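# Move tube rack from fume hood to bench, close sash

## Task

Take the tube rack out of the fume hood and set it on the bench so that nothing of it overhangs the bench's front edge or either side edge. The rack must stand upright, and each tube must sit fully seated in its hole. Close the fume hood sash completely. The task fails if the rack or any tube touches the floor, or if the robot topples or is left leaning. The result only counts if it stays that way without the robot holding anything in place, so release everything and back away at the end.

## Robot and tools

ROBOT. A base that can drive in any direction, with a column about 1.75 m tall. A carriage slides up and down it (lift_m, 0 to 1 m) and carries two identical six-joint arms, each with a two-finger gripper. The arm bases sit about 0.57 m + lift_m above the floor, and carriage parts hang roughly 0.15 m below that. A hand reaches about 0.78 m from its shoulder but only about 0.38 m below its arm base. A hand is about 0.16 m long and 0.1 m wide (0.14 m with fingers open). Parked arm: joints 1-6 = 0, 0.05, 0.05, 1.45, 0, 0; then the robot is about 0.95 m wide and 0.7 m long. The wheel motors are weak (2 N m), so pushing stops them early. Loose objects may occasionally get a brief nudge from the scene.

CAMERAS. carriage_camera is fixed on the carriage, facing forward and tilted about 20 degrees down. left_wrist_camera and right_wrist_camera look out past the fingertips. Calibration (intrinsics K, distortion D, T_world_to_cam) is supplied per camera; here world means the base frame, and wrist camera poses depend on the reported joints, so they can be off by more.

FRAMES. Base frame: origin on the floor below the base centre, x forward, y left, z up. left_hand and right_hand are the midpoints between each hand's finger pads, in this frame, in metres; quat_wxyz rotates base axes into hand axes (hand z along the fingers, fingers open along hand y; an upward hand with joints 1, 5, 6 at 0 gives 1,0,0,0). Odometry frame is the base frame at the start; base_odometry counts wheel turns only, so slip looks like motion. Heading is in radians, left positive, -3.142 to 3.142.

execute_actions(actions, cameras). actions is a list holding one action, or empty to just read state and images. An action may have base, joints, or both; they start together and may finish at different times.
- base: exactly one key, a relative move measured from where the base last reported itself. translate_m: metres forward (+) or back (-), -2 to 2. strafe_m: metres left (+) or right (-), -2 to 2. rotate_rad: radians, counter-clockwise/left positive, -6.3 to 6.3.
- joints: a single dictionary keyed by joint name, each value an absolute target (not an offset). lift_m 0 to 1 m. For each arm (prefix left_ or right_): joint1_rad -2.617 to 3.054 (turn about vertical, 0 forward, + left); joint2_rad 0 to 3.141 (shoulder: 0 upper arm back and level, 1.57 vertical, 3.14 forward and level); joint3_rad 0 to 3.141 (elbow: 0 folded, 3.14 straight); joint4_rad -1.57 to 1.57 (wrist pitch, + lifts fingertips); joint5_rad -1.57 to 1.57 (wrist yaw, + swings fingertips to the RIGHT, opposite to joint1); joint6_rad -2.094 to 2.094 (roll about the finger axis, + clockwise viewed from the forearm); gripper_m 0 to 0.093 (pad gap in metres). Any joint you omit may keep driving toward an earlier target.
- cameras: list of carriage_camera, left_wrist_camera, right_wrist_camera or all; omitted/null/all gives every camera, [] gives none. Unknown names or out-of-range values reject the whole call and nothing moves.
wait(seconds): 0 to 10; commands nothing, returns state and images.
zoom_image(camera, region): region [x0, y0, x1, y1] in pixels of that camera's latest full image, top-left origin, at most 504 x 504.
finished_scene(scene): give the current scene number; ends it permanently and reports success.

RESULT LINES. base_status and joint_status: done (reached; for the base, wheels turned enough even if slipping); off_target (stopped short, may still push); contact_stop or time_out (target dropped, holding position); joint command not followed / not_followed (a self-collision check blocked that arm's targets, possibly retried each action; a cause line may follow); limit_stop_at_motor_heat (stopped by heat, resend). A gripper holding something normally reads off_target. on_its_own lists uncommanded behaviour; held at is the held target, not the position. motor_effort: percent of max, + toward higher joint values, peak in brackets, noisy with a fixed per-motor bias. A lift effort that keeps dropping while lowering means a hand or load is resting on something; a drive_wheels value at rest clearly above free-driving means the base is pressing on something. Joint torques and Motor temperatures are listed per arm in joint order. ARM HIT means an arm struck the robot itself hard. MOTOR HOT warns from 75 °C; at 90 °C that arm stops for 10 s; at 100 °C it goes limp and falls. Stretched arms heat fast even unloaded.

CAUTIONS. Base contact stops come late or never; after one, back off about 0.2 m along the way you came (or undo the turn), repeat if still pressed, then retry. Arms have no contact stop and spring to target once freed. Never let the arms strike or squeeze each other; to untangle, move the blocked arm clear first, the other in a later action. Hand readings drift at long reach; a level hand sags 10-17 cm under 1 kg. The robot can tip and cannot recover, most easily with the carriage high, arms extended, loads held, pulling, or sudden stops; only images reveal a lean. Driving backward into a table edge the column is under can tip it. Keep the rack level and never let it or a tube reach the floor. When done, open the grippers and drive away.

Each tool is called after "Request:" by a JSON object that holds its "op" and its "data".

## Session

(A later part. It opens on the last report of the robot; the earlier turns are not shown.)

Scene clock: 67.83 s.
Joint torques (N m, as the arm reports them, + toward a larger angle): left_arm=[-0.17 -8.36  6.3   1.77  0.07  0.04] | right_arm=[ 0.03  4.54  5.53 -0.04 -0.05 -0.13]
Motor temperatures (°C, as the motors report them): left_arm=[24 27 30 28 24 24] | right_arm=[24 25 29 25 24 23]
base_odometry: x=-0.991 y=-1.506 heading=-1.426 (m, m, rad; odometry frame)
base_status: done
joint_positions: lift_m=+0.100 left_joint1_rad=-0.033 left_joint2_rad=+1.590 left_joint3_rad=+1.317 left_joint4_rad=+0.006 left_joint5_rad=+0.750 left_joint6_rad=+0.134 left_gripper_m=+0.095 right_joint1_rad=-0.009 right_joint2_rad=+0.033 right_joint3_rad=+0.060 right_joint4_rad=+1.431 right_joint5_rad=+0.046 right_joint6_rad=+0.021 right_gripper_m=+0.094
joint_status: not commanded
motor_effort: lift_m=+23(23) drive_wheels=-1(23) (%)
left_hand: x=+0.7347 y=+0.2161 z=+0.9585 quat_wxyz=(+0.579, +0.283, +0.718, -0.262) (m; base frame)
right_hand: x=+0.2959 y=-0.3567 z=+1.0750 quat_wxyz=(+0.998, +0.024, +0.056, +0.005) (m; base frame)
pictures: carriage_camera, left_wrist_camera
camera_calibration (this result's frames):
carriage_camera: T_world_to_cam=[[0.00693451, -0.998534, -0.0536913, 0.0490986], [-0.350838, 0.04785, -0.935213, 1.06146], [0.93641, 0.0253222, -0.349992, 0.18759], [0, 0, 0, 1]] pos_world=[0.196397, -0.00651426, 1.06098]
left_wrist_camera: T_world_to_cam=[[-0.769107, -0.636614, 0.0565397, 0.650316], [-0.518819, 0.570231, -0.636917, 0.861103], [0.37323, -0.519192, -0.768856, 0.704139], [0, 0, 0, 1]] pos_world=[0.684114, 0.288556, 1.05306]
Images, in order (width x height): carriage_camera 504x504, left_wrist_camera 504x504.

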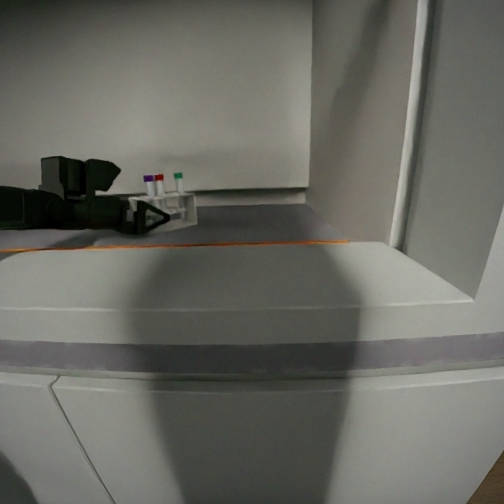

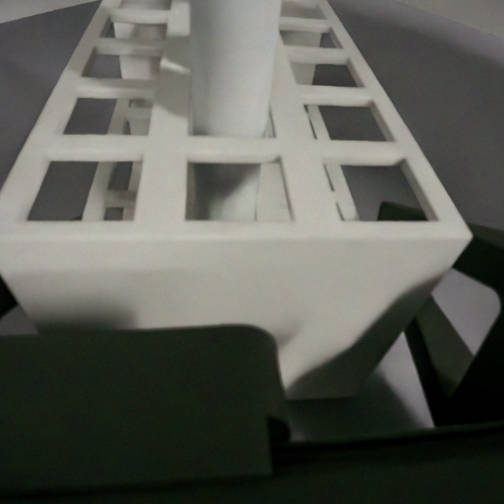

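Request:
{"op": "execute_actions", "data": {"actions": [{"joints":{"left_gripper_m":0.05}}], "cameras": []}}

Request:
{"op": "execute_actions", "data": {"actions": [{"joints":{"lift_m":0.16,"left_gripper_m":0.05}}], "cameras": ["carriage_camera"]}}

Request:
{"op": "zoom_image", "data": {"camera": "carriage_camera", "region": [90, 140, 250, 260]}}

Scene clock: 70.00 s.
Joint torques (N m, as the arm reports them, + toward a larger angle): left_arm=[-0.29 -8.11  6.28  1.77  0.06  0.01] | right_arm=[ 0.02  4.62  5.56 -0.02 -0.01 -0.15]
Motor temperatures (°C, as the motors report them): left_arm=[24 28 30 28 24 24] | right_arm=[24 25 29 25 24 23]
base_odometry: x=-0.991 y=-1.506 heading=-1.426 (m, m, rad; odometry frame)
base_status: not commanded
joint_positions: lift_m=+0.100 left_joint1_rad=-0.033 left_joint2_rad=+1.590 left_joint3_rad=+1.317 left_joint4_rad=+0.006 left_joint5_rad=+0.750 left_joint6_rad=+0.135 left_gripper_m=+0.082 right_joint1_rad=-0.009 right_joint2_rad=+0.033 right_joint3_rad=+0.060 right_joint4_rad=+1.431 right_joint5_rad=+0.046 right_joint6_rad=+0.021 right_gripper_m=+0.094
joint_status: left_gripper_m off_target (ended at +0.082, target +0.050)
motor_effort: lift_m=+23(23) drive_wheels=-1(1) (%)
left_hand: x=+0.7348 y=+0.2162 z=+0.9585 quat_wxyz=(+0.579, +0.283, +0.719, -0.262) (m; base frame)
right_hand: x=+0.2959 y=-0.3567 z=+1.0750 quat_wxyz=(+0.998, +0.024, +0.056, +0.005) (m; base frame)
pictures: none
No camera images: the call's "cameras" was empty. Leave "cameras" out to get every camera's image.

Scene clock: 70.77 s.
Joint torques (N m, as the arm reports them, + toward a larger angle): left_arm=[-0.17 -9.22  7.15  1.96  0.13  0.04] | right_arm=[-0.14  4.59  5.62 -0.05 -0.04 -0.13]
Motor temperatures (°C, as the motors report them): left_arm=[24 28 30 28 24 24] | right_arm=[24 25 29 25 24 23]
base_odometry: x=-0.991 y=-1.506 heading=-1.426 (m, m, rad; odometry frame)
base_status: not commanded
joint_positions: lift_m=+0.160 left_joint1_rad=-0.033 left_joint2_rad=+1.602 left_joint3_rad=+1.304 left_joint4_rad=-0.013 left_joint5_rad=+0.749 left_joint6_rad=+0.135 left_gripper_m=+0.082 right_joint1_rad=-0.009 right_joint2_rad=+0.033 right_joint3_rad=+0.060 right_joint4_rad=+1.431 right_joint5_rad=+0.046 right_joint6_rad=+0.021 right_gripper_m=+0.094
joint_status: left_gripper_m off_target (ended at +0.082, target +0.050); the others done
motor_effort: lift_m=+24(29) drive_wheels=-1(1) (%)
left_hand: x=+0.7351 y=+0.2163 z=+1.0037 quat_wxyz=(+0.563, +0.278, +0.731, -0.267) (m; base frame)
right_hand: x=+0.2959 y=-0.3567 z=+1.1349 quat_wxyz=(+0.998, +0.024, +0.056, +0.005) (m; base frame)
pictures: carriage_camera
camera_calibration (this result's frames):
carriage_camera: T_world_to_cam=[[0.00693451, -0.998534, -0.0536913, 0.0523153], [-0.350838, 0.04785, -0.935213, 1.11748], [0.93641, 0.0253222, -0.349992, 0.208558], [0, 0, 0, 1]] pos_world=[0.196397, -0.00651426, 1.12089]
Images, in order (width x height): carriage_camera 504x504.

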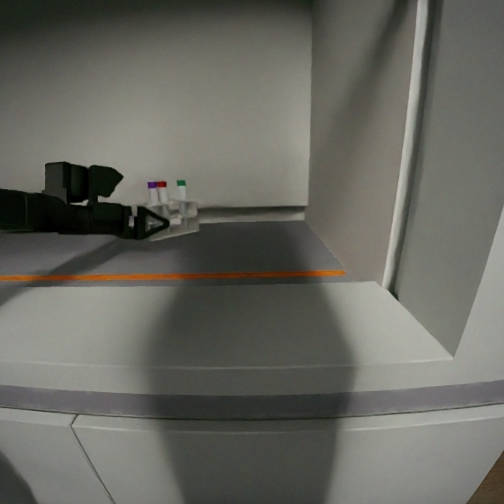

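Region (90, 140, 250, 260) of carriage_camera's 504x504 image, scaled by 3.150, with more detail than that image has; it fills the top 378 rows of this view, and the rest is white.

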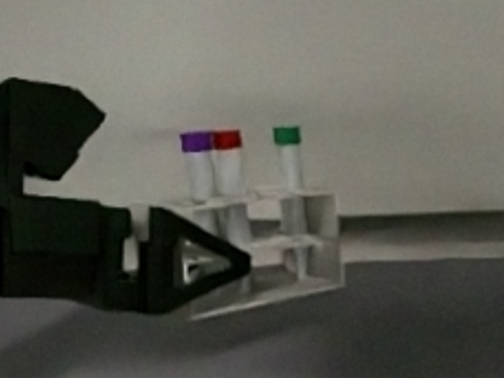

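Request:
{"op": "execute_actions", "data": {"actions": [{"base":{"translate_m":-0.9},"joints":{"left_gripper_m":0.05}}], "cameras": []}}

Request:
{"op": "execute_actions", "data": {"actions": [{"base":{"rotate_rad":1.57},"joints":{"left_gripper_m":0.05,"lift_m":0.3}}], "cameras": ["carriage_camera"]}}

Scene clock: 76.47 s.
Joint torques (N m, as the arm reports them, + toward a larger angle): left_arm=[-0.25 -9.19  7.15  1.97  0.11  0.05] | right_arm=[-0.09  4.72  5.6  -0.05 -0.02 -0.14]
Motor temperatures (°C, as the motors report them): left_arm=[24 28 31 29 24 24] | right_arm=[24 25 29 25 24 23]
base_odometry: x=-1.121 y=-0.615 heading=-1.426 (m, m, rad; odometry frame)
base_status: done
joint_positions: lift_m=+0.160 left_joint1_rad=-0.033 left_joint2_rad=+1.602 left_joint3_rad=+1.304 left_joint4_rad=-0.014 left_joint5_rad=+0.749 left_joint6_rad=+0.135 left_gripper_m=+0.082 right_joint1_rad=-0.009 right_joint2_rad=+0.033 right_joint3_rad=+0.060 right_joint4_rad=+1.431 right_joint5_rad=+0.046 right_joint6_rad=+0.021 right_gripper_m=+0.094
joint_status: left_gripper_m off_target (ended at +0.082, target +0.050)
motor_effort: lift_m=+24(24) drive_wheels=-2(31) (%)
left_hand: x=+0.7351 y=+0.2163 z=+1.0035 quat_wxyz=(+0.562, +0.278, +0.732, -0.267) (m; base frame)
right_hand: x=+0.2958 y=-0.3567 z=+1.1349 quat_wxyz=(+0.998, +0.024, +0.056, +0.005) (m; base frame)
pictures: none
No camera images: the call's "cameras" was empty. Leave "cameras" out to get every camera's image.

Scene clock: 79.57 s.
Joint torques (N m, as the arm reports them, + toward a larger angle): left_arm=[-0.31 -9.45  7.15  1.94  0.17  0.05] | right_arm=[-0.11  4.55  5.52 -0.01 -0.01 -0.14]
Motor temperatures (°C, as the motors report them): left_arm=[24 29 31 29 24 24] | right_arm=[24 25 30 25 24 23]
base_odometry: x=-1.121 y=-0.615 heading=+0.144 (m, m, rad; odometry frame)
base_status: done
joint_positions: lift_m=+0.300 left_joint1_rad=-0.033 left_joint2_rad=+1.606 left_joint3_rad=+1.304 left_joint4_rad=-0.015 left_joint5_rad=+0.745 left_joint6_rad=+0.135 left_gripper_m=+0.082 right_joint1_rad=-0.009 right_joint2_rad=+0.033 right_joint3_rad=+0.060 right_joint4_rad=+1.430 right_joint5_rad=+0.047 right_joint6_rad=+0.021 right_gripper_m=+0.094
joint_status: left_gripper_m off_target (ended at +0.082, target +0.050); the others done
motor_effort: lift_m=+24(29) drive_wheels=+8(31) (%)
left_hand: x=+0.7363 y=+0.2168 z=+1.1410 quat_wxyz=(+0.560, +0.276, +0.734, -0.266) (m; base frame)
right_hand: x=+0.2962 y=-0.3569 z=+1.2748 quat_wxyz=(+0.998, +0.024, +0.057, +0.005) (m; base frame)
pictures: carriage_camera
camera_calibration (this result's frames):
carriage_camera: T_world_to_cam=[[0.00693451, -0.998534, -0.0536913, 0.059831], [-0.350838, 0.04785, -0.935213, 1.2484], [0.93641, 0.0253222, -0.349992, 0.25755], [0, 0, 0, 1]] pos_world=[0.196397, -0.00651426, 1.26087]
Images, in order (width x height): carriage_camera 504x504.

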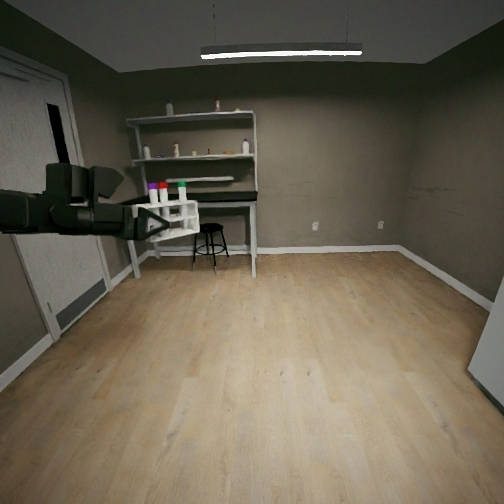

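Request:
{"op": "execute_actions", "data": {"actions": [{"base":{"strafe_m":0.2},"joints":{"left_gripper_m":0.05}}], "cameras": []}}

Request:
{"op": "execute_actions", "data": {"actions": [{"base":{"translate_m":1.6},"joints":{"left_gripper_m":0.05}}], "cameras": ["carriage_camera"]}}

Scene clock: 83.03 s.
Joint torques (N m, as the arm reports them, + toward a larger angle): left_arm=[-0.21 -9.55  7.19  1.92  0.14  0.05] | right_arm=[ 0.    4.42  5.47 -0.02 -0.03 -0.16]
Motor temperatures (°C, as the motors report them): left_arm=[24 29 31 30 24 24] | right_arm=[24 25 30 25 24 23]
base_odometry: x=-1.150 y=-0.417 heading=+0.144 (m, m, rad; odometry frame)
base_status: done
joint_positions: lift_m=+0.300 left_joint1_rad=-0.033 left_joint2_rad=+1.606 left_joint3_rad=+1.304 left_joint4_rad=-0.015 left_joint5_rad=+0.745 left_joint6_rad=+0.135 left_gripper_m=+0.082 right_joint1_rad=-0.009 right_joint2_rad=+0.033 right_joint3_rad=+0.060 right_joint4_rad=+1.430 right_joint5_rad=+0.047 right_joint6_rad=+0.021 right_gripper_m=+0.094
joint_status: left_gripper_m off_target (ended at +0.082, target +0.050)
motor_effort: lift_m=+24(24) drive_wheels=-6(30) (%)
left_hand: x=+0.7361 y=+0.2164 z=+1.1410 quat_wxyz=(+0.560, +0.276, +0.734, -0.267) (m; base frame)
right_hand: x=+0.2962 y=-0.3569 z=+1.2748 quat_wxyz=(+0.998, +0.024, +0.057, +0.005) (m; base frame)
pictures: none
No camera images: the call's "cameras" was empty. Leave "cameras" out to get every camera's image.

Scene clock: 88.53 s.
Joint torques (N m, as the arm reports them, + toward a larger angle): left_arm=[-0.11 -9.58  7.13  1.93  0.19  0.03] | right_arm=[ 0.    4.72  5.57 -0.01 -0.02 -0.14]
Motor temperatures (°C, as the motors report them): left_arm=[24 30 31 30 24 24] | right_arm=[24 25 30 25 24 23]
base_odometry: x=+0.433 y=-0.185 heading=+0.145 (m, m, rad; odometry frame)
base_status: done
joint_positions: lift_m=+0.300 left_joint1_rad=-0.033 left_joint2_rad=+1.606 left_joint3_rad=+1.304 left_joint4_rad=-0.016 left_joint5_rad=+0.745 left_joint6_rad=+0.135 left_gripper_m=+0.082 right_joint1_rad=-0.009 right_joint2_rad=+0.033 right_joint3_rad=+0.060 right_joint4_rad=+1.431 right_joint5_rad=+0.047 right_joint6_rad=+0.021 right_gripper_m=+0.094
joint_status: left_gripper_m off_target (ended at +0.082, target +0.050)
motor_effort: lift_m=+25(24) drive_wheels=-6(31) (%)
left_hand: x=+0.7361 y=+0.2164 z=+1.1409 quat_wxyz=(+0.560, +0.276, +0.734, -0.267) (m; base frame)
right_hand: x=+0.2959 y=-0.3569 z=+1.2748 quat_wxyz=(+0.998, +0.024, +0.056, +0.005) (m; base frame)
pictures: carriage_camera
camera_calibration (this result's frames):
carriage_camera: T_world_to_cam=[[0.00693451, -0.998534, -0.0536913, 0.059831], [-0.350838, 0.04785, -0.935213, 1.2484], [0.93641, 0.0253222, -0.349992, 0.25755], [0, 0, 0, 1]] pos_world=[0.196397, -0.00651426, 1.26087]
Images, in order (width x height): carriage_camera 504x504.

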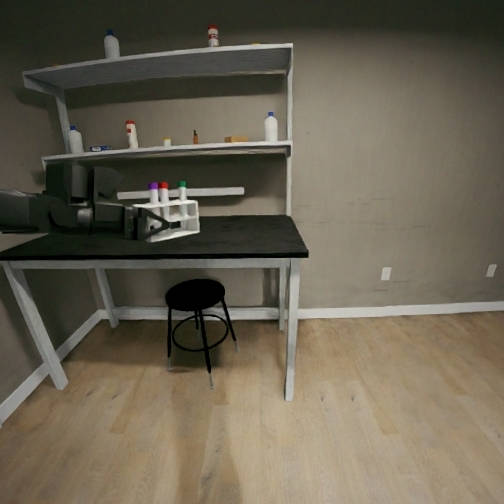

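Request:
{"op": "execute_actions", "data": {"actions": [{"base":{"translate_m":0.53},"joints":{"left_gripper_m":0.05}}], "cameras": []}}

Request:
{"op": "execute_actions", "data": {"actions": [{"joints":{"left_gripper_m":0.05,"lift_m":0.13}}], "cameras": ["carriage_camera"]}}

Scene clock: 101.93 s.
Joint torques (N m, as the arm reports them, + toward a larger angle): left_arm=[-0.08 -9.55  7.12  1.94  0.15  0.01] | right_arm=[-0.08  4.55  5.64 -0.05 -0.02 -0.15]
Motor temperatures (°C, as the motors report them): left_arm=[24 31 32 31 24 24] | right_arm=[24 25 30 25 24 23]
base_odometry: x=+0.958 y=-0.108 heading=+0.146 (m, m, rad; odometry frame)
base_status: done
joint_positions: lift_m=+0.300 left_joint1_rad=-0.033 left_joint2_rad=+1.606 left_joint3_rad=+1.304 left_joint4_rad=-0.016 left_joint5_rad=+0.745 left_joint6_rad=+0.135 left_gripper_m=+0.082 right_joint1_rad=-0.009 right_joint2_rad=+0.033 right_joint3_rad=+0.060 right_joint4_rad=+1.431 right_joint5_rad=+0.047 right_joint6_rad=+0.021 right_gripper_m=+0.094
joint_status: left_gripper_m off_target (ended at +0.082, target +0.050)
motor_effort: lift_m=+24(24) drive_wheels=-5(33) (%)
left_hand: x=+0.7361 y=+0.2164 z=+1.1409 quat_wxyz=(+0.560, +0.276, +0.734, -0.267) (m; base frame)
right_hand: x=+0.2959 y=-0.3569 z=+1.2748 quat_wxyz=(+0.998, +0.024, +0.056, +0.005) (m; base frame)
pictures: none
No camera images: the call's "cameras" was empty. Leave "cameras" out to get every camera's image.

Scene clock: 103.13 s.
Joint torques (N m, as the arm reports them, + toward a larger angle): left_arm=[-0.31 -9.58  7.21  2.    0.13  0.02] | right_arm=[-0.03  4.54  5.61 -0.06 -0.03 -0.12]
Motor temperatures (°C, as the motors report them): left_arm=[24 31 32 31 24 24] | right_arm=[24 25 30 25 24 23]
base_odometry: x=+0.958 y=-0.108 heading=+0.146 (m, m, rad; odometry frame)
base_status: not commanded
joint_positions: lift_m=+0.130 left_joint1_rad=-0.033 left_joint2_rad=+1.606 left_joint3_rad=+1.304 left_joint4_rad=-0.023 left_joint5_rad=+0.745 left_joint6_rad=+0.135 left_gripper_m=+0.082 right_joint1_rad=-0.009 right_joint2_rad=+0.033 right_joint3_rad=+0.060 right_joint4_rad=+1.431 right_joint5_rad=+0.047 right_joint6_rad=+0.021 right_gripper_m=+0.094
joint_status: left_gripper_m off_target (ended at +0.082, target +0.050); the others done
motor_effort: lift_m=+22(22) drive_wheels=-4(6) (%)
left_hand: x=+0.7357 y=+0.2164 z=+0.9698 quat_wxyz=(+0.557, +0.275, +0.736, -0.268) (m; base frame)
right_hand: x=+0.2959 y=-0.3568 z=+1.1051 quat_wxyz=(+0.998, +0.024, +0.056, +0.005) (m; base frame)
pictures: carriage_camera
camera_calibration (this result's frames):
carriage_camera: T_world_to_cam=[[0.00693451, -0.998534, -0.0536913, 0.050716], [-0.350838, 0.04785, -0.935213, 1.08963], [0.93641, 0.0253222, -0.349992, 0.198133], [0, 0, 0, 1]] pos_world=[0.196397, -0.00651426, 1.0911]
Images, in order (width x height): carriage_camera 504x504.

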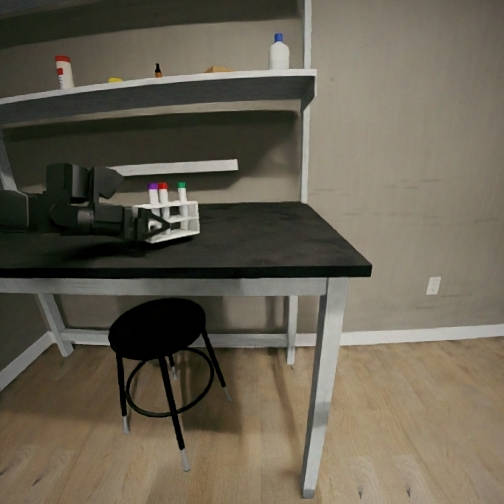

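Request:
{"op": "execute_actions", "data": {"actions": [{"joints":{"left_gripper_m":0.05,"lift_m":0.1}}], "cameras": []}}

Request:
{"op": "execute_actions", "data": {"actions": [{"joints":{"left_gripper_m":0.093}}], "cameras": ["carriage_camera","left_wrist_camera"]}}

Request:
{"op": "zoom_image", "data": {"camera": "carriage_camera", "region": [90, 150, 250, 270]}}

Scene clock: 105.13 s.
Joint torques (N m, as the arm reports them, + toward a larger angle): left_arm=[-0.17 -9.22  7.13  1.68  0.05 -0.06] | right_arm=[-0.06  4.61  5.5   0.01 -0.02 -0.14]
Motor temperatures (°C, as the motors report them): left_arm=[24 31 32 31 24 24] | right_arm=[24 25 30 25 24 23]
base_odometry: x=+0.958 y=-0.108 heading=+0.146 (m, m, rad; odometry frame)
base_status: not commanded
joint_positions: lift_m=+0.100 left_joint1_rad=-0.033 left_joint2_rad=+1.603 left_joint3_rad=+1.304 left_joint4_rad=+0.015 left_joint5_rad=+0.751 left_joint6_rad=+0.143 left_gripper_m=+0.082 right_joint1_rad=-0.009 right_joint2_rad=+0.033 right_joint3_rad=+0.060 right_joint4_rad=+1.432 right_joint5_rad=+0.047 right_joint6_rad=+0.021 right_gripper_m=+0.094
joint_status: left_gripper_m off_target (ended at +0.082, target +0.050); the others done
motor_effort: lift_m=+21(22) drive_wheels=-3(4) (%)
left_hand: x=+0.7369 y=+0.2157 z=+0.9486 quat_wxyz=(+0.573, +0.285, +0.722, -0.262) (m; base frame)
right_hand: x=+0.2957 y=-0.3568 z=+1.0752 quat_wxyz=(+0.998, +0.024, +0.055, +0.005) (m; base frame)
pictures: none
No camera images: the call's "cameras" was empty. Leave "cameras" out to get every camera's image.

Scene clock: 105.70 s.
Joint torques (N m, as the arm reports them, + toward a larger angle): left_arm=[-0.26 -9.36  7.21  1.73  0.07 -0.09] | right_arm=[-0.02  4.65  5.51 -0.07 -0.05 -0.17]
Motor temperatures (°C, as the motors report them): left_arm=[24 31 32 31 24 24] | right_arm=[24 25 30 25 24 23]
base_odometry: x=+0.958 y=-0.108 heading=+0.146 (m, m, rad; odometry frame)
base_status: not commanded
joint_positions: lift_m=+0.100 left_joint1_rad=-0.033 left_joint2_rad=+1.603 left_joint3_rad=+1.304 left_joint4_rad=+0.014 left_joint5_rad=+0.751 left_joint6_rad=+0.143 left_gripper_m=+0.093 right_joint1_rad=-0.009 right_joint2_rad=+0.033 right_joint3_rad=+0.060 right_joint4_rad=+1.432 right_joint5_rad=+0.047 right_joint6_rad=+0.021 right_gripper_m=+0.094
joint_status: all done
motor_effort: lift_m=+21(21) drive_wheels=-3(3) (%)
left_hand: x=+0.7367 y=+0.2157 z=+0.9483 quat_wxyz=(+0.573, +0.284, +0.723, -0.262) (m; base frame)
right_hand: x=+0.2957 y=-0.3568 z=+1.0752 quat_wxyz=(+0.998, +0.024, +0.055, +0.005) (m; base frame)
pictures: carriage_camera, left_wrist_camera
camera_calibration (this result's frames):
carriage_camera: T_world_to_cam=[[0.00693451, -0.998534, -0.0536913, 0.049112], [-0.350838, 0.04785, -0.935213, 1.06169], [0.93641, 0.0253222, -0.349992, 0.187677], [0, 0, 0, 1]] pos_world=[0.196397, -0.00651426, 1.06123]
left_wrist_camera: T_world_to_cam=[[-0.770216, -0.634739, 0.0622394, 0.647146], [-0.525332, 0.57605, -0.626253, 0.849285], [0.361654, -0.515046, -0.777131, 0.71071], [0, 0, 0, 1]] pos_world=[0.687567, 0.287587, 1.0439]
Images, in order (width x height): carriage_camera 504x504, left_wrist_camera 504x504.

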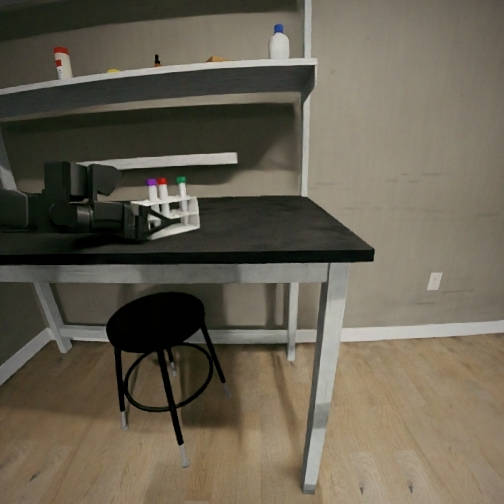

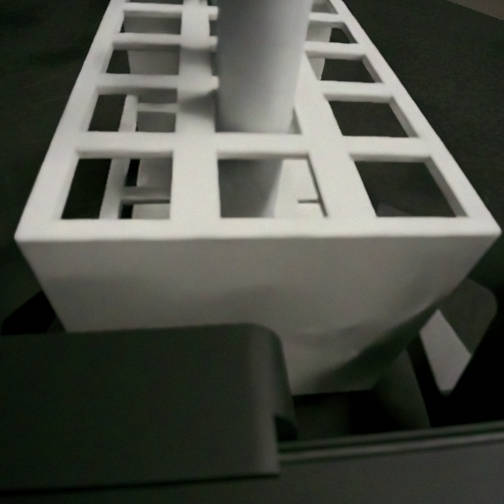

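Region (90, 150, 250, 270) of carriage_camera's 504x504 image, scaled by 3.150, with more detail than that image has; it fills the top 378 rows of this view, and the rest is white.

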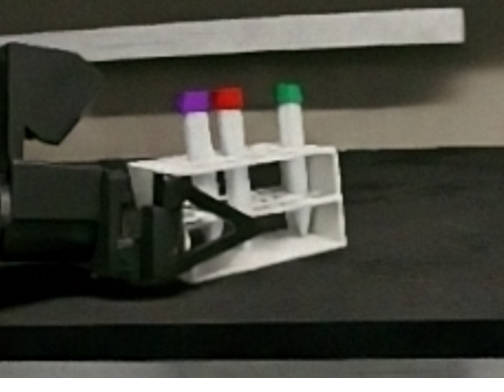

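Withdraw along the hand axis.

Request:
{"op": "execute_actions", "data": {"actions": [{"base":{"strafe_m":0.035}}], "cameras": []}}

Request:
{"op": "execute_actions", "data": {"actions": [{"base":{"translate_m":-0.03}}], "cameras": []}}

Request:
{"op": "execute_actions", "data": {"actions": [{"base":{"strafe_m":0.04}}], "cameras": []}}

Request:
{"op": "execute_actions", "data": {"actions": [{"base":{"translate_m":-0.035}}], "cameras": []}}

Request:
{"op": "execute_actions", "data": {"actions": [{"base":{"strafe_m":0.04}}], "cameras": []}}

Request:
{"op": "execute_actions", "data": {"actions": [{"base":{"translate_m":-0.3}}], "cameras": ["carriage_camera"]}}

Request:
{"op": "zoom_image", "data": {"camera": "carriage_camera", "region": [150, 120, 350, 270]}}

Scene clock: 109.43 s.
Joint torques (N m, as the arm reports them, + toward a larger angle): left_arm=[-0.22 -9.43  7.21  1.73  0.07 -0.06] | right_arm=[-0.1   4.61  5.61 -0.04 -0.02 -0.12]
Motor temperatures (°C, as the motors report them): left_arm=[24 31 33 31 24 24] | right_arm=[24 25 30 25 24 23]
base_odometry: x=+0.953 y=-0.074 heading=+0.145 (m, m, rad; odometry frame)
base_status: done
joint_positions: lift_m=+0.100 left_joint1_rad=-0.033 left_joint2_rad=+1.603 left_joint3_rad=+1.304 left_joint4_rad=+0.013 left_joint5_rad=+0.751 left_joint6_rad=+0.143 left_gripper_m=+0.093 right_joint1_rad=-0.009 right_joint2_rad=+0.033 right_joint3_rad=+0.060 right_joint4_rad=+1.431 right_joint5_rad=+0.047 right_joint6_rad=+0.021 right_gripper_m=+0.094
joint_status: not commanded
motor_effort: lift_m=+21(21) drive_wheels=-2(25) (%)
left_hand: x=+0.7367 y=+0.2157 z=+0.9482 quat_wxyz=(+0.572, +0.284, +0.723, -0.262) (m; base frame)
right_hand: x=+0.2958 y=-0.3568 z=+1.0752 quat_wxyz=(+0.998, +0.024, +0.056, +0.005) (m; base frame)
pictures: none
No camera images: the call's "cameras" was empty. Leave "cameras" out to get every camera's image.

Scene clock: 110.40 s.
Joint torques (N m, as the arm reports them, + toward a larger angle): left_arm=[-0.07 -9.26  7.34  1.75  0.1  -0.07] | right_arm=[-0.13  4.59  5.61 -0.05 -0.03 -0.16]
Motor temperatures (°C, as the motors report them): left_arm=[24 32 33 31 24 24] | right_arm=[24 25 30 25 24 23]
base_odometry: x=+0.923 y=-0.078 heading=+0.145 (m, m, rad; odometry frame)
base_status: done
joint_positions: lift_m=+0.100 left_joint1_rad=-0.033 left_joint2_rad=+1.603 left_joint3_rad=+1.304 left_joint4_rad=+0.011 left_joint5_rad=+0.751 left_joint6_rad=+0.143 left_gripper_m=+0.093 right_joint1_rad=-0.009 right_joint2_rad=+0.033 right_joint3_rad=+0.060 right_joint4_rad=+1.432 right_joint5_rad=+0.047 right_joint6_rad=+0.021 right_gripper_m=+0.094
joint_status: not commanded
motor_effort: lift_m=+21(21) drive_wheels=+0(16) (%)
left_hand: x=+0.7366 y=+0.2157 z=+0.9477 quat_wxyz=(+0.572, +0.284, +0.723, -0.263) (m; base frame)
right_hand: x=+0.2957 y=-0.3568 z=+1.0752 quat_wxyz=(+0.998, +0.024, +0.055, +0.005) (m; base frame)
pictures: none
No camera images: the call's "cameras" was empty. Leave "cameras" out to get every camera's image.

Scene clock: 111.57 s.
Joint torques (N m, as the arm reports them, + toward a larger angle): left_arm=[-0.15 -9.31  7.19  1.74  0.07 -0.07] | right_arm=[ 0.04  4.52  5.54 -0.04 -0.02 -0.14]
Motor temperatures (°C, as the motors report them): left_arm=[24 32 33 31 24 24] | right_arm=[24 25 30 25 24 23]
base_odometry: x=+0.917 y=-0.038 heading=+0.146 (m, m, rad; odometry frame)
base_status: done
joint_positions: lift_m=+0.100 left_joint1_rad=-0.033 left_joint2_rad=+1.603 left_joint3_rad=+1.304 left_joint4_rad=+0.010 left_joint5_rad=+0.751 left_joint6_rad=+0.143 left_gripper_m=+0.093 right_joint1_rad=-0.009 right_joint2_rad=+0.033 right_joint3_rad=+0.060 right_joint4_rad=+1.432 right_joint5_rad=+0.047 right_joint6_rad=+0.021 right_gripper_m=+0.094
joint_status: not commanded
motor_effort: lift_m=+21(21) drive_wheels=-2(27) (%)
left_hand: x=+0.7365 y=+0.2157 z=+0.9475 quat_wxyz=(+0.571, +0.284, +0.724, -0.263) (m; base frame)
right_hand: x=+0.2957 y=-0.3568 z=+1.0752 quat_wxyz=(+0.998, +0.024, +0.055, +0.005) (m; base frame)
pictures: none
No camera images: the call's "cameras" was empty. Leave "cameras" out to get every camera's image.

Scene clock: 112.60 s.
Joint torques (N m, as the arm reports them, + toward a larger angle): left_arm=[-0.26 -9.31  7.12  1.72  0.1  -0.05] | right_arm=[-0.01  4.48  5.58 -0.03 -0.03 -0.14]
Motor temperatures (°C, as the motors report them): left_arm=[24 32 33 31 24 24] | right_arm=[24 25 30 25 24 23]
base_odometry: x=+0.883 y=-0.043 heading=+0.146 (m, m, rad; odometry frame)
base_status: done
joint_positions: lift_m=+0.100 left_joint1_rad=-0.033 left_joint2_rad=+1.603 left_joint3_rad=+1.304 left_joint4_rad=+0.009 left_joint5_rad=+0.751 left_joint6_rad=+0.143 left_gripper_m=+0.093 right_joint1_rad=-0.009 right_joint2_rad=+0.033 right_joint3_rad=+0.060 right_joint4_rad=+1.431 right_joint5_rad=+0.047 right_joint6_rad=+0.021 right_gripper_m=+0.094
joint_status: not commanded
motor_effort: lift_m=+21(21) drive_wheels=-2(22) (%)
left_hand: x=+0.7365 y=+0.2157 z=+0.9474 quat_wxyz=(+0.571, +0.284, +0.724, -0.263) (m; base frame)
right_hand: x=+0.2959 y=-0.3568 z=+1.0752 quat_wxyz=(+0.998, +0.024, +0.056, +0.005) (m; base frame)
pictures: none
No camera images: the call's "cameras" was empty. Leave "cameras" out to get every camera's image.

Scene clock: 113.77 s.
Joint torques (N m, as the arm reports them, + toward a larger angle): left_arm=[-0.17 -9.34  7.26  1.73  0.09 -0.06] | right_arm=[ 0.01  4.66  5.61 -0.03 -0.03 -0.17]
Motor temperatures (°C, as the motors report them): left_arm=[24 32 33 31 24 24] | right_arm=[24 25 30 26 24 23]
base_odometry: x=+0.877 y=-0.004 heading=+0.146 (m, m, rad; odometry frame)
base_status: done
joint_positions: lift_m=+0.100 left_joint1_rad=-0.033 left_joint2_rad=+1.603 left_joint3_rad=+1.304 left_joint4_rad=+0.009 left_joint5_rad=+0.751 left_joint6_rad=+0.143 left_gripper_m=+0.093 right_joint1_rad=-0.009 right_joint2_rad=+0.033 right_joint3_rad=+0.060 right_joint4_rad=+1.431 right_joint5_rad=+0.047 right_joint6_rad=+0.021 right_gripper_m=+0.094
joint_status: not commanded
motor_effort: lift_m=+21(21) drive_wheels=-2(24) (%)
left_hand: x=+0.7365 y=+0.2157 z=+0.9473 quat_wxyz=(+0.571, +0.284, +0.724, -0.263) (m; base frame)
right_hand: x=+0.2959 y=-0.3568 z=+1.0752 quat_wxyz=(+0.998, +0.024, +0.056, +0.005) (m; base frame)
pictures: none
No camera images: the call's "cameras" was empty. Leave "cameras" out to get every camera's image.

Scene clock: 116.23 s.
Joint torques (N m, as the arm reports them, + toward a larger angle): left_arm=[-0.16 -9.37  7.05  1.76  0.09 -0.06] | right_arm=[ 0.05  4.58  5.6  -0.03 -0.01 -0.12]
Motor temperatures (°C, as the motors report them): left_arm=[24 32 33 31 24 24] | right_arm=[24 25 30 26 24 23]
base_odometry: x=+0.580 y=-0.047 heading=+0.146 (m, m, rad; odometry frame)
base_status: done
joint_positions: lift_m=+0.100 left_joint1_rad=-0.033 left_joint2_rad=+1.603 left_joint3_rad=+1.304 left_joint4_rad=+0.009 left_joint5_rad=+0.751 left_joint6_rad=+0.143 left_gripper_m=+0.093 right_joint1_rad=-0.009 right_joint2_rad=+0.033 right_joint3_rad=+0.060 right_joint4_rad=+1.432 right_joint5_rad=+0.047 right_joint6_rad=+0.021 right_gripper_m=+0.094
joint_status: not commanded
motor_effort: lift_m=+21(21) drive_wheels=-2(25) (%)
left_hand: x=+0.7365 y=+0.2157 z=+0.9473 quat_wxyz=(+0.571, +0.284, +0.724, -0.263) (m; base frame)
right_hand: x=+0.2957 y=-0.3568 z=+1.0752 quat_wxyz=(+0.998, +0.024, +0.055, +0.005) (m; base frame)
pictures: carriage_camera
camera_calibration (this result's frames):
carriage_camera: T_world_to_cam=[[0.00693451, -0.998534, -0.0536913, 0.049112], [-0.350838, 0.04785, -0.935213, 1.06169], [0.93641, 0.0253222, -0.349992, 0.187677], [0, 0, 0, 1]] pos_world=[0.196397, -0.00651426, 1.06123]
Images, in order (width x height): carriage_camera 504x504.

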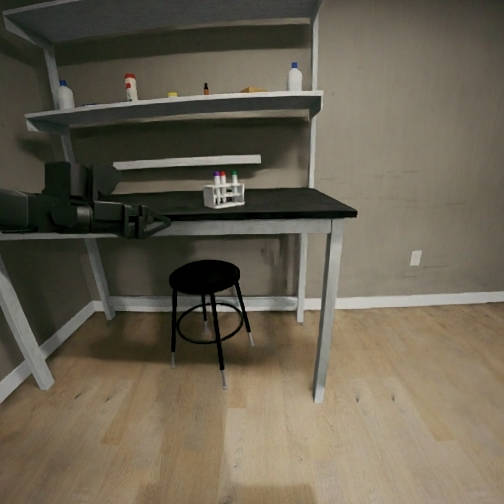

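Region (150, 120, 350, 270) of carriage_camera's 504x504 image, scaled by 2.520, with more detail than that image has; it fills the top 378 rows of this view, and the rest is white.

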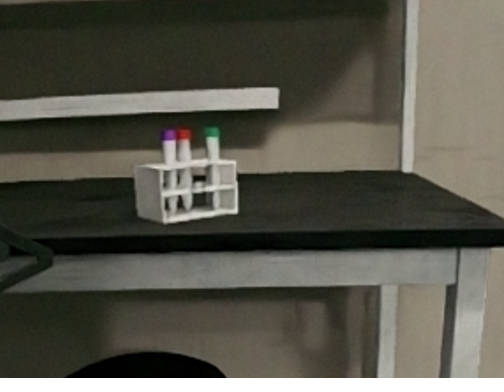

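Request:
{"op": "execute_actions", "data": {"actions": [{"base":{"translate_m":-1.45},"joints":{"lift_m":0.6,"left_joint4_rad":0.0,"left_joint5_rad":0,"left_joint6_rad":0,"left_gripper_m":0}}], "cameras": []}}

Request:
{"op": "execute_actions", "data": {"actions": [{"base":{"rotate_rad":-1.571}}], "cameras": []}}

Request:
{"op": "execute_actions", "data": {"actions": [{"base":{"translate_m":0.75}}]}}

Scene clock: 124.60 s.
Joint torques (N m, as the arm reports them, + toward a larger angle): left_arm=[-0.11 -9.26  7.39  1.92 -0.06 -0.1 ] | right_arm=[-0.05  4.57  5.56 -0.08 -0.01 -0.15]
Motor temperatures (°C, as the motors report them): left_arm=[24 32 33 32 24 24] | right_arm=[24 25 31 26 24 23]
base_odometry: x=-0.855 y=-0.258 heading=+0.146 (m, m, rad; odometry frame)
base_status: done
joint_positions: lift_m=+0.600 left_joint1_rad=-0.033 left_joint2_rad=+1.601 left_joint3_rad=+1.304 left_joint4_rad=+0.005 left_joint5_rad=+0.004 left_joint6_rad=+0.006 left_gripper_m=+0.001 right_joint1_rad=-0.009 right_joint2_rad=+0.033 right_joint3_rad=+0.060 right_joint4_rad=+1.431 right_joint5_rad=+0.047 right_joint6_rad=+0.021 right_gripper_m=+0.094
joint_status: all done
motor_effort: lift_m=+24(29) drive_wheels=-3(34) (%)
left_hand: x=+0.7839 y=+0.3308 z=+1.4340 quat_wxyz=(+0.596, +0.017, +0.802, -0.010) (m; base frame)
right_hand: x=+0.2959 y=-0.3568 z=+1.5749 quat_wxyz=(+0.998, +0.024, +0.056, +0.005) (m; base frame)
pictures: none
No camera images: the call's "cameras" was empty. Leave "cameras" out to get every camera's image.

Scene clock: 127.70 s.
Joint torques (N m, as the arm reports them, + toward a larger angle): left_arm=[-0.27 -9.25  7.36  1.95 -0.05 -0.12] | right_arm=[ 0.02  4.61  5.68 -0.04 -0.03 -0.14]
Motor temperatures (°C, as the motors report them): left_arm=[24 32 33 32 24 24] | right_arm=[24 25 31 26 24 23]
base_odometry: x=-0.855 y=-0.258 heading=-1.425 (m, m, rad; odometry frame)
base_status: done
joint_positions: lift_m=+0.600 left_joint1_rad=-0.033 left_joint2_rad=+1.601 left_joint3_rad=+1.304 left_joint4_rad=+0.005 left_joint5_rad=+0.001 left_joint6_rad=+0.006 left_gripper_m=+0.001 right_joint1_rad=-0.009 right_joint2_rad=+0.033 right_joint3_rad=+0.060 right_joint4_rad=+1.430 right_joint5_rad=+0.047 right_joint6_rad=+0.021 right_gripper_m=+0.094
joint_status: not commanded
motor_effort: lift_m=+24(24) drive_wheels=+7(36) (%)
left_hand: x=+0.7839 y=+0.3313 z=+1.4340 quat_wxyz=(+0.597, +0.016, +0.802, -0.008) (m; base frame)
right_hand: x=+0.2961 y=-0.3568 z=+1.5749 quat_wxyz=(+0.998, +0.024, +0.056, +0.005) (m; base frame)
pictures: none
No camera images: the call's "cameras" was empty. Leave "cameras" out to get every camera's image.

Scene clock: 131.43 s.
Joint torques (N m, as the arm reports them, + toward a larger angle): left_arm=[-0.06 -9.42  7.54  1.94 -0.06 -0.11] | right_arm=[ 0.    4.55  5.74 -0.04  0.   -0.14]
Motor temperatures (°C, as the motors report them): left_arm=[24 33 34 32 24 24] | right_arm=[24 25 31 26 24 23]
base_odometry: x=-0.746 y=-1.000 heading=-1.425 (m, m, rad; odometry frame)
base_status: done
joint_positions: lift_m=+0.600 left_joint1_rad=-0.033 left_joint2_rad=+1.601 left_joint3_rad=+1.304 left_joint4_rad=+0.005 left_joint5_rad=+0.001 left_joint6_rad=+0.006 left_gripper_m=+0.001 right_joint1_rad=-0.009 right_joint2_rad=+0.033 right_joint3_rad=+0.060 right_joint4_rad=+1.429 right_joint5_rad=+0.047 right_joint6_rad=+0.021 right_gripper_m=+0.094
joint_status: not commanded
motor_effort: lift_m=+24(24) drive_wheels=-6(35) (%)
left_hand: x=+0.7839 y=+0.3313 z=+1.4339 quat_wxyz=(+0.596, +0.016, +0.803, -0.008) (m; base frame)
right_hand: x=+0.2964 y=-0.3568 z=+1.5748 quat_wxyz=(+0.998, +0.024, +0.057, +0.005) (m; base frame)
pictures: carriage_camera, left_wrist_camera, right_wrist_camera
camera_calibration (this result's frames):
carriage_camera: T_world_to_cam=[[0.00693451, -0.998534, -0.0536913, 0.0759399], [-0.350838, 0.04785, -0.935213, 1.52899], [0.93641, 0.0253222, -0.349992, 0.362557], [0, 0, 0, 1]] pos_world=[0.196397, -0.00651426, 1.5609]
left_wrist_camera: T_world_to_cam=[[-0.122288, -0.992437, 0.0107163, 0.411101], [-0.826017, 0.0957837, -0.555448, 1.40491], [0.55022, -0.0767762, -0.831482, 0.915576], [0, 0, 0, 1]] pos_world=[0.706982, 0.343719, 1.53723]
right_wrist_camera: T_world_to_cam=[[0.0669686, -0.977208, -0.201446, -0.0536107], [0.724573, 0.186433, -0.663503, 0.906212], [0.685936, -0.101528, 0.720544, -1.262], [0, 0, 0, 1]] pos_world=[0.212627, -0.349465, 1.4998]
Images, in order (width x height): carriage_camera 504x504, left_wrist_camera 504x504, right_wrist_camera 504x504.

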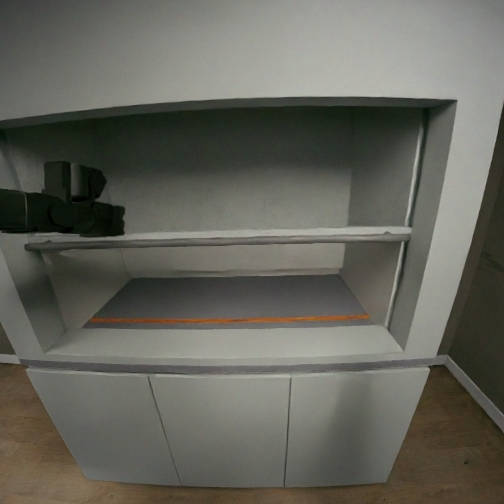

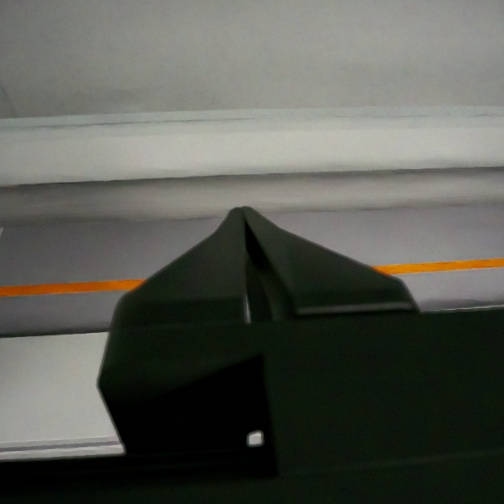

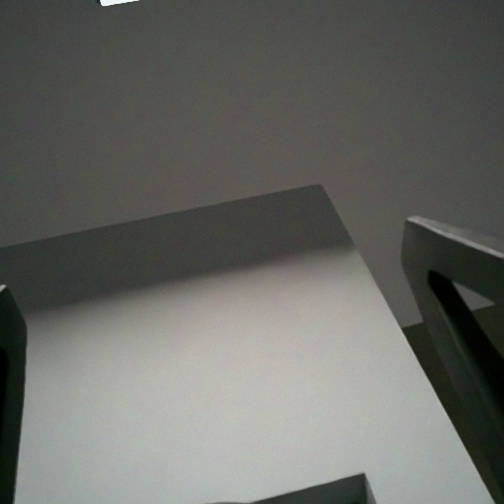

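Request:
{"op": "execute_actions", "data": {"actions": [{"base":{"strafe_m":-0.2}}], "cameras": []}}

Request:
{"op": "execute_actions", "data": {"actions": [{"base":{"translate_m":0.08}}], "cameras": []}}

Request:
{"op": "execute_actions", "data": {"actions": [{"joints":{"lift_m":0.5}}], "cameras": ["carriage_camera","left_wrist_camera"]}}

Scene clock: 135.33 s.
Joint torques (N m, as the arm reports them, + toward a larger angle): left_arm=[-0.18 -9.44  7.37  1.93 -0.06 -0.1 ] | right_arm=[-0.05  4.66  5.63 -0.01 -0.03 -0.17]
Motor temperatures (°C, as the motors report them): left_arm=[24 33 34 32 24 24] | right_arm=[24 25 31 26 24 23]
base_odometry: x=-0.944 y=-1.029 heading=-1.425 (m, m, rad; odometry frame)
base_status: done
joint_positions: lift_m=+0.600 left_joint1_rad=-0.034 left_joint2_rad=+1.601 left_joint3_rad=+1.304 left_joint4_rad=+0.005 left_joint5_rad=+0.001 left_joint6_rad=+0.006 left_gripper_m=+0.001 right_joint1_rad=-0.009 right_joint2_rad=+0.033 right_joint3_rad=+0.060 right_joint4_rad=+1.429 right_joint5_rad=+0.047 right_joint6_rad=+0.021 right_gripper_m=+0.094
joint_status: not commanded
motor_effort: lift_m=+24(24) drive_wheels=-2(26) (%)
left_hand: x=+0.7839 y=+0.3309 z=+1.4339 quat_wxyz=(+0.596, +0.016, +0.803, -0.009) (m; base frame)
right_hand: x=+0.2963 y=-0.3568 z=+1.5748 quat_wxyz=(+0.998, +0.024, +0.057, +0.005) (m; base frame)
pictures: none
No camera images: the call's "cameras" was empty. Leave "cameras" out to get every camera's image.

Scene clock: 136.73 s.
Joint torques (N m, as the arm reports them, + toward a larger angle): left_arm=[-0.12 -9.21  7.39  1.93 -0.05 -0.12] | right_arm=[-0.01  4.6   5.66  0.07 -0.02 -0.16]
Motor temperatures (°C, as the motors report them): left_arm=[24 33 34 32 24 24] | right_arm=[24 25 31 26 24 23]
base_odometry: x=-0.933 y=-1.109 heading=-1.425 (m, m, rad; odometry frame)
base_status: done
joint_positions: lift_m=+0.600 left_joint1_rad=-0.034 left_joint2_rad=+1.601 left_joint3_rad=+1.304 left_joint4_rad=+0.005 left_joint5_rad=+0.001 left_joint6_rad=+0.006 left_gripper_m=+0.001 right_joint1_rad=-0.009 right_joint2_rad=+0.033 right_joint3_rad=+0.060 right_joint4_rad=+1.429 right_joint5_rad=+0.047 right_joint6_rad=+0.021 right_gripper_m=+0.094
joint_status: not commanded
motor_effort: lift_m=+24(24) drive_wheels=-4(28) (%)
left_hand: x=+0.7839 y=+0.3309 z=+1.4339 quat_wxyz=(+0.596, +0.016, +0.803, -0.009) (m; base frame)
right_hand: x=+0.2963 y=-0.3568 z=+1.5748 quat_wxyz=(+0.998, +0.024, +0.057, +0.005) (m; base frame)
pictures: none
No camera images: the call's "cameras" was empty. Leave "cameras" out to get every camera's image.

Scene clock: 137.67 s.
Joint torques (N m, as the arm reports them, + toward a larger angle): left_arm=[-0.07 -7.5   7.44  1.77 -0.04 -0.14] | right_arm=[-0.1   4.45  5.46 -0.04 -0.04 -0.12]
Motor temperatures (°C, as the motors report them): left_arm=[24 33 34 32 24 24] | right_arm=[24 25 31 26 24 23]
base_odometry: x=-0.933 y=-1.109 heading=-1.425 (m, m, rad; odometry frame)
base_status: not commanded
joint_positions: lift_m=+0.500 left_joint1_rad=-0.034 left_joint2_rad=+1.581 left_joint3_rad=+1.304 left_joint4_rad=+0.024 left_joint5_rad=+0.001 left_joint6_rad=+0.006 left_gripper_m=+0.001 right_joint1_rad=-0.009 right_joint2_rad=+0.033 right_joint3_rad=+0.060 right_joint4_rad=+1.431 right_joint5_rad=+0.047 right_joint6_rad=+0.021 right_gripper_m=+0.094
joint_status: all done
motor_effort: lift_m=+21(22) drive_wheels=+4(4) (%)
left_hand: x=+0.7814 y=+0.3310 z=+1.3491 quat_wxyz=(+0.612, +0.016, +0.790, -0.009) (m; base frame)
right_hand: x=+0.2959 y=-0.3568 z=+1.4752 quat_wxyz=(+0.998, +0.024, +0.056, +0.005) (m; base frame)
pictures: carriage_camera, left_wrist_camera
camera_calibration (this result's frames):
carriage_camera: T_world_to_cam=[[0.00693451, -0.998534, -0.0536913, 0.0705884], [-0.350838, 0.04785, -0.935213, 1.43577], [0.93641, 0.0253222, -0.349992, 0.327673], [0, 0, 0, 1]] pos_world=[0.196397, -0.00651426, 1.46123]
left_wrist_camera: T_world_to_cam=[[-0.123402, -0.992331, 0.00713605, 0.41706], [-0.803049, 0.0956341, -0.588189, 1.38195], [0.582995, -0.0783143, -0.808692, 0.790529], [0, 0, 0, 1]] pos_world=[0.700368, 0.34361, 1.44917]
Images, in order (width x height): carriage_camera 504x504, left_wrist_camera 504x504.

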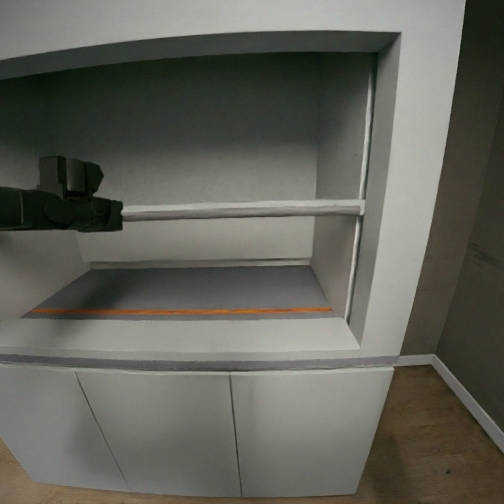

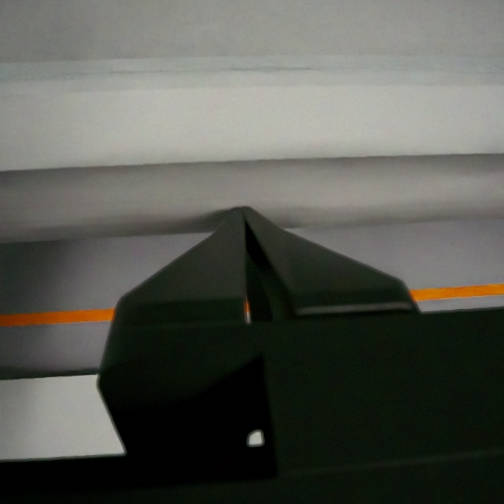

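Request:
{"op": "execute_actions", "data": {"actions": [{"joints":{"lift_m":0.25}}], "cameras": ["carriage_camera"]}}

Request:
{"op": "execute_actions", "data": {"actions": [{"joints":{"lift_m":0.03}}], "cameras": ["carriage_camera","left_wrist_camera"]}}

Scene clock: 141.40 s.
Joint torques (N m, as the arm reports them, + toward a larger angle): left_arm=[-0.08 -8.85  7.44  1.96 -0.04 -0.13] | right_arm=[-0.11  4.59  5.55 -0.03 -0.01 -0.14]
Motor temperatures (°C, as the motors report them): left_arm=[24 33 34 32 24 24] | right_arm=[24 26 31 26 24 23]
base_odometry: x=-0.933 y=-1.109 heading=-1.425 (m, m, rad; odometry frame)
base_status: not commanded
joint_positions: lift_m=+0.250 left_joint1_rad=-0.034 left_joint2_rad=+1.596 left_joint3_rad=+1.304 left_joint4_rad=+0.000 left_joint5_rad=+0.001 left_joint6_rad=+0.006 left_gripper_m=+0.001 right_joint1_rad=-0.009 right_joint2_rad=+0.033 right_joint3_rad=+0.060 right_joint4_rad=+1.431 right_joint5_rad=+0.047 right_joint6_rad=+0.021 right_gripper_m=+0.094
joint_status: all done
motor_effort: lift_m=+21(22) drive_wheels=+4(5) (%)
left_hand: x=+0.7827 y=+0.3309 z=+1.0855 quat_wxyz=(+0.596, +0.016, +0.803, -0.009) (m; base frame)
right_hand: x=+0.2958 y=-0.3568 z=+1.2252 quat_wxyz=(+0.998, +0.024, +0.056, +0.005) (m; base frame)
pictures: carriage_camera
camera_calibration (this result's frames):
carriage_camera: T_world_to_cam=[[0.00693451, -0.998534, -0.0536913, 0.0571616], [-0.350838, 0.04785, -0.935213, 1.2019], [0.93641, 0.0253222, -0.349992, 0.240149], [0, 0, 0, 1]] pos_world=[0.196397, -0.00651426, 1.21115]
Images, in order (width x height): carriage_camera 504x504.

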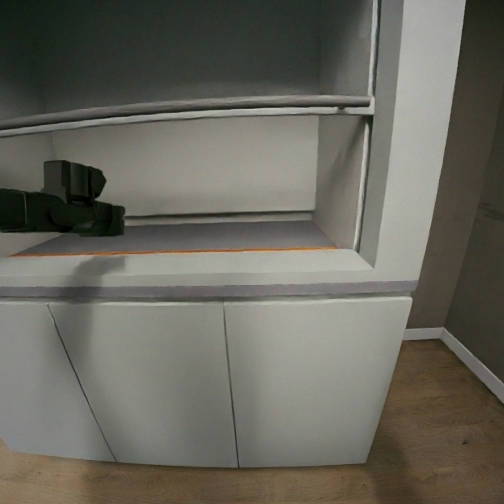

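Scene clock: 142.80 s.
Joint torques (N m, as the arm reports them, + toward a larger angle): left_arm=[-0.14 -2.86  3.71 -0.15 -0.05 -0.1 ] | right_arm=[-0.1   4.51  5.59 -0.03 -0.01 -0.15]
Motor temperatures (°C, as the motors report them): left_arm=[24 32 34 32 24 24] | right_arm=[24 26 31 26 24 23]
base_odometry: x=-0.933 y=-1.109 heading=-1.425 (m, m, rad; odometry frame)
base_status: not commanded
joint_positions: lift_m=+0.030 left_joint1_rad=-0.034 left_joint2_rad=+1.529 left_joint3_rad=+1.354 left_joint4_rad=+0.243 left_joint5_rad=+0.001 left_joint6_rad=+0.006 left_gripper_m=+0.001 right_joint1_rad=-0.009 right_joint2_rad=+0.033 right_joint3_rad=+0.060 right_joint4_rad=+1.431 right_joint5_rad=+0.046 right_joint6_rad=+0.021 right_gripper_m=+0.094
joint_status: all done
motor_effort: lift_m=+20(20) drive_wheels=+4(4) (%)
left_hand: x=+0.7746 y=+0.3312 z=+0.9829 quat_wxyz=(+0.731, +0.014, +0.682, -0.010) (m; base frame)
right_hand: x=+0.2958 y=-0.3567 z=+1.0053 quat_wxyz=(+0.998, +0.024, +0.056, +0.005) (m; base frame)
pictures: carriage_camera, left_wrist_camera
camera_calibration (this result's frames):
carriage_camera: T_world_to_cam=[[0.00693451, -0.998534, -0.0536913, 0.0453585], [-0.350838, 0.04785, -0.935213, 0.996309], [0.93641, 0.0253222, -0.349992, 0.16321], [0, 0, 0, 1]] pos_world=[0.196397, -0.00651426, 0.991318]
left_wrist_camera: T_world_to_cam=[[-0.121085, -0.99241, -0.0214675, 0.445417], [-0.576581, 0.0879205, -0.812295, 1.20858], [0.808018, -0.0859787, -0.582851, 0.104617], [0, 0, 0, 1]] pos_world=[0.666246, 0.344772, 1.05226]
Images, in order (width x height): carriage_camera 504x504, left_wrist_camera 504x504.

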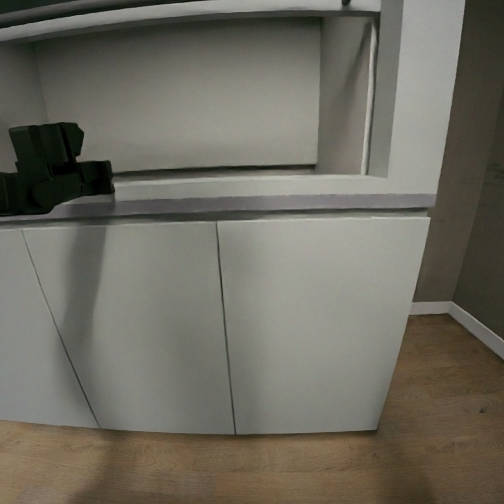

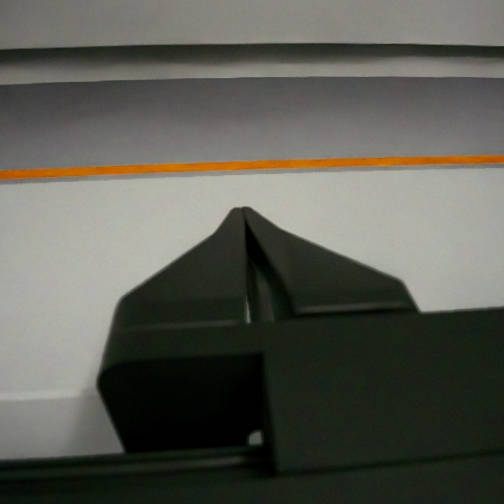

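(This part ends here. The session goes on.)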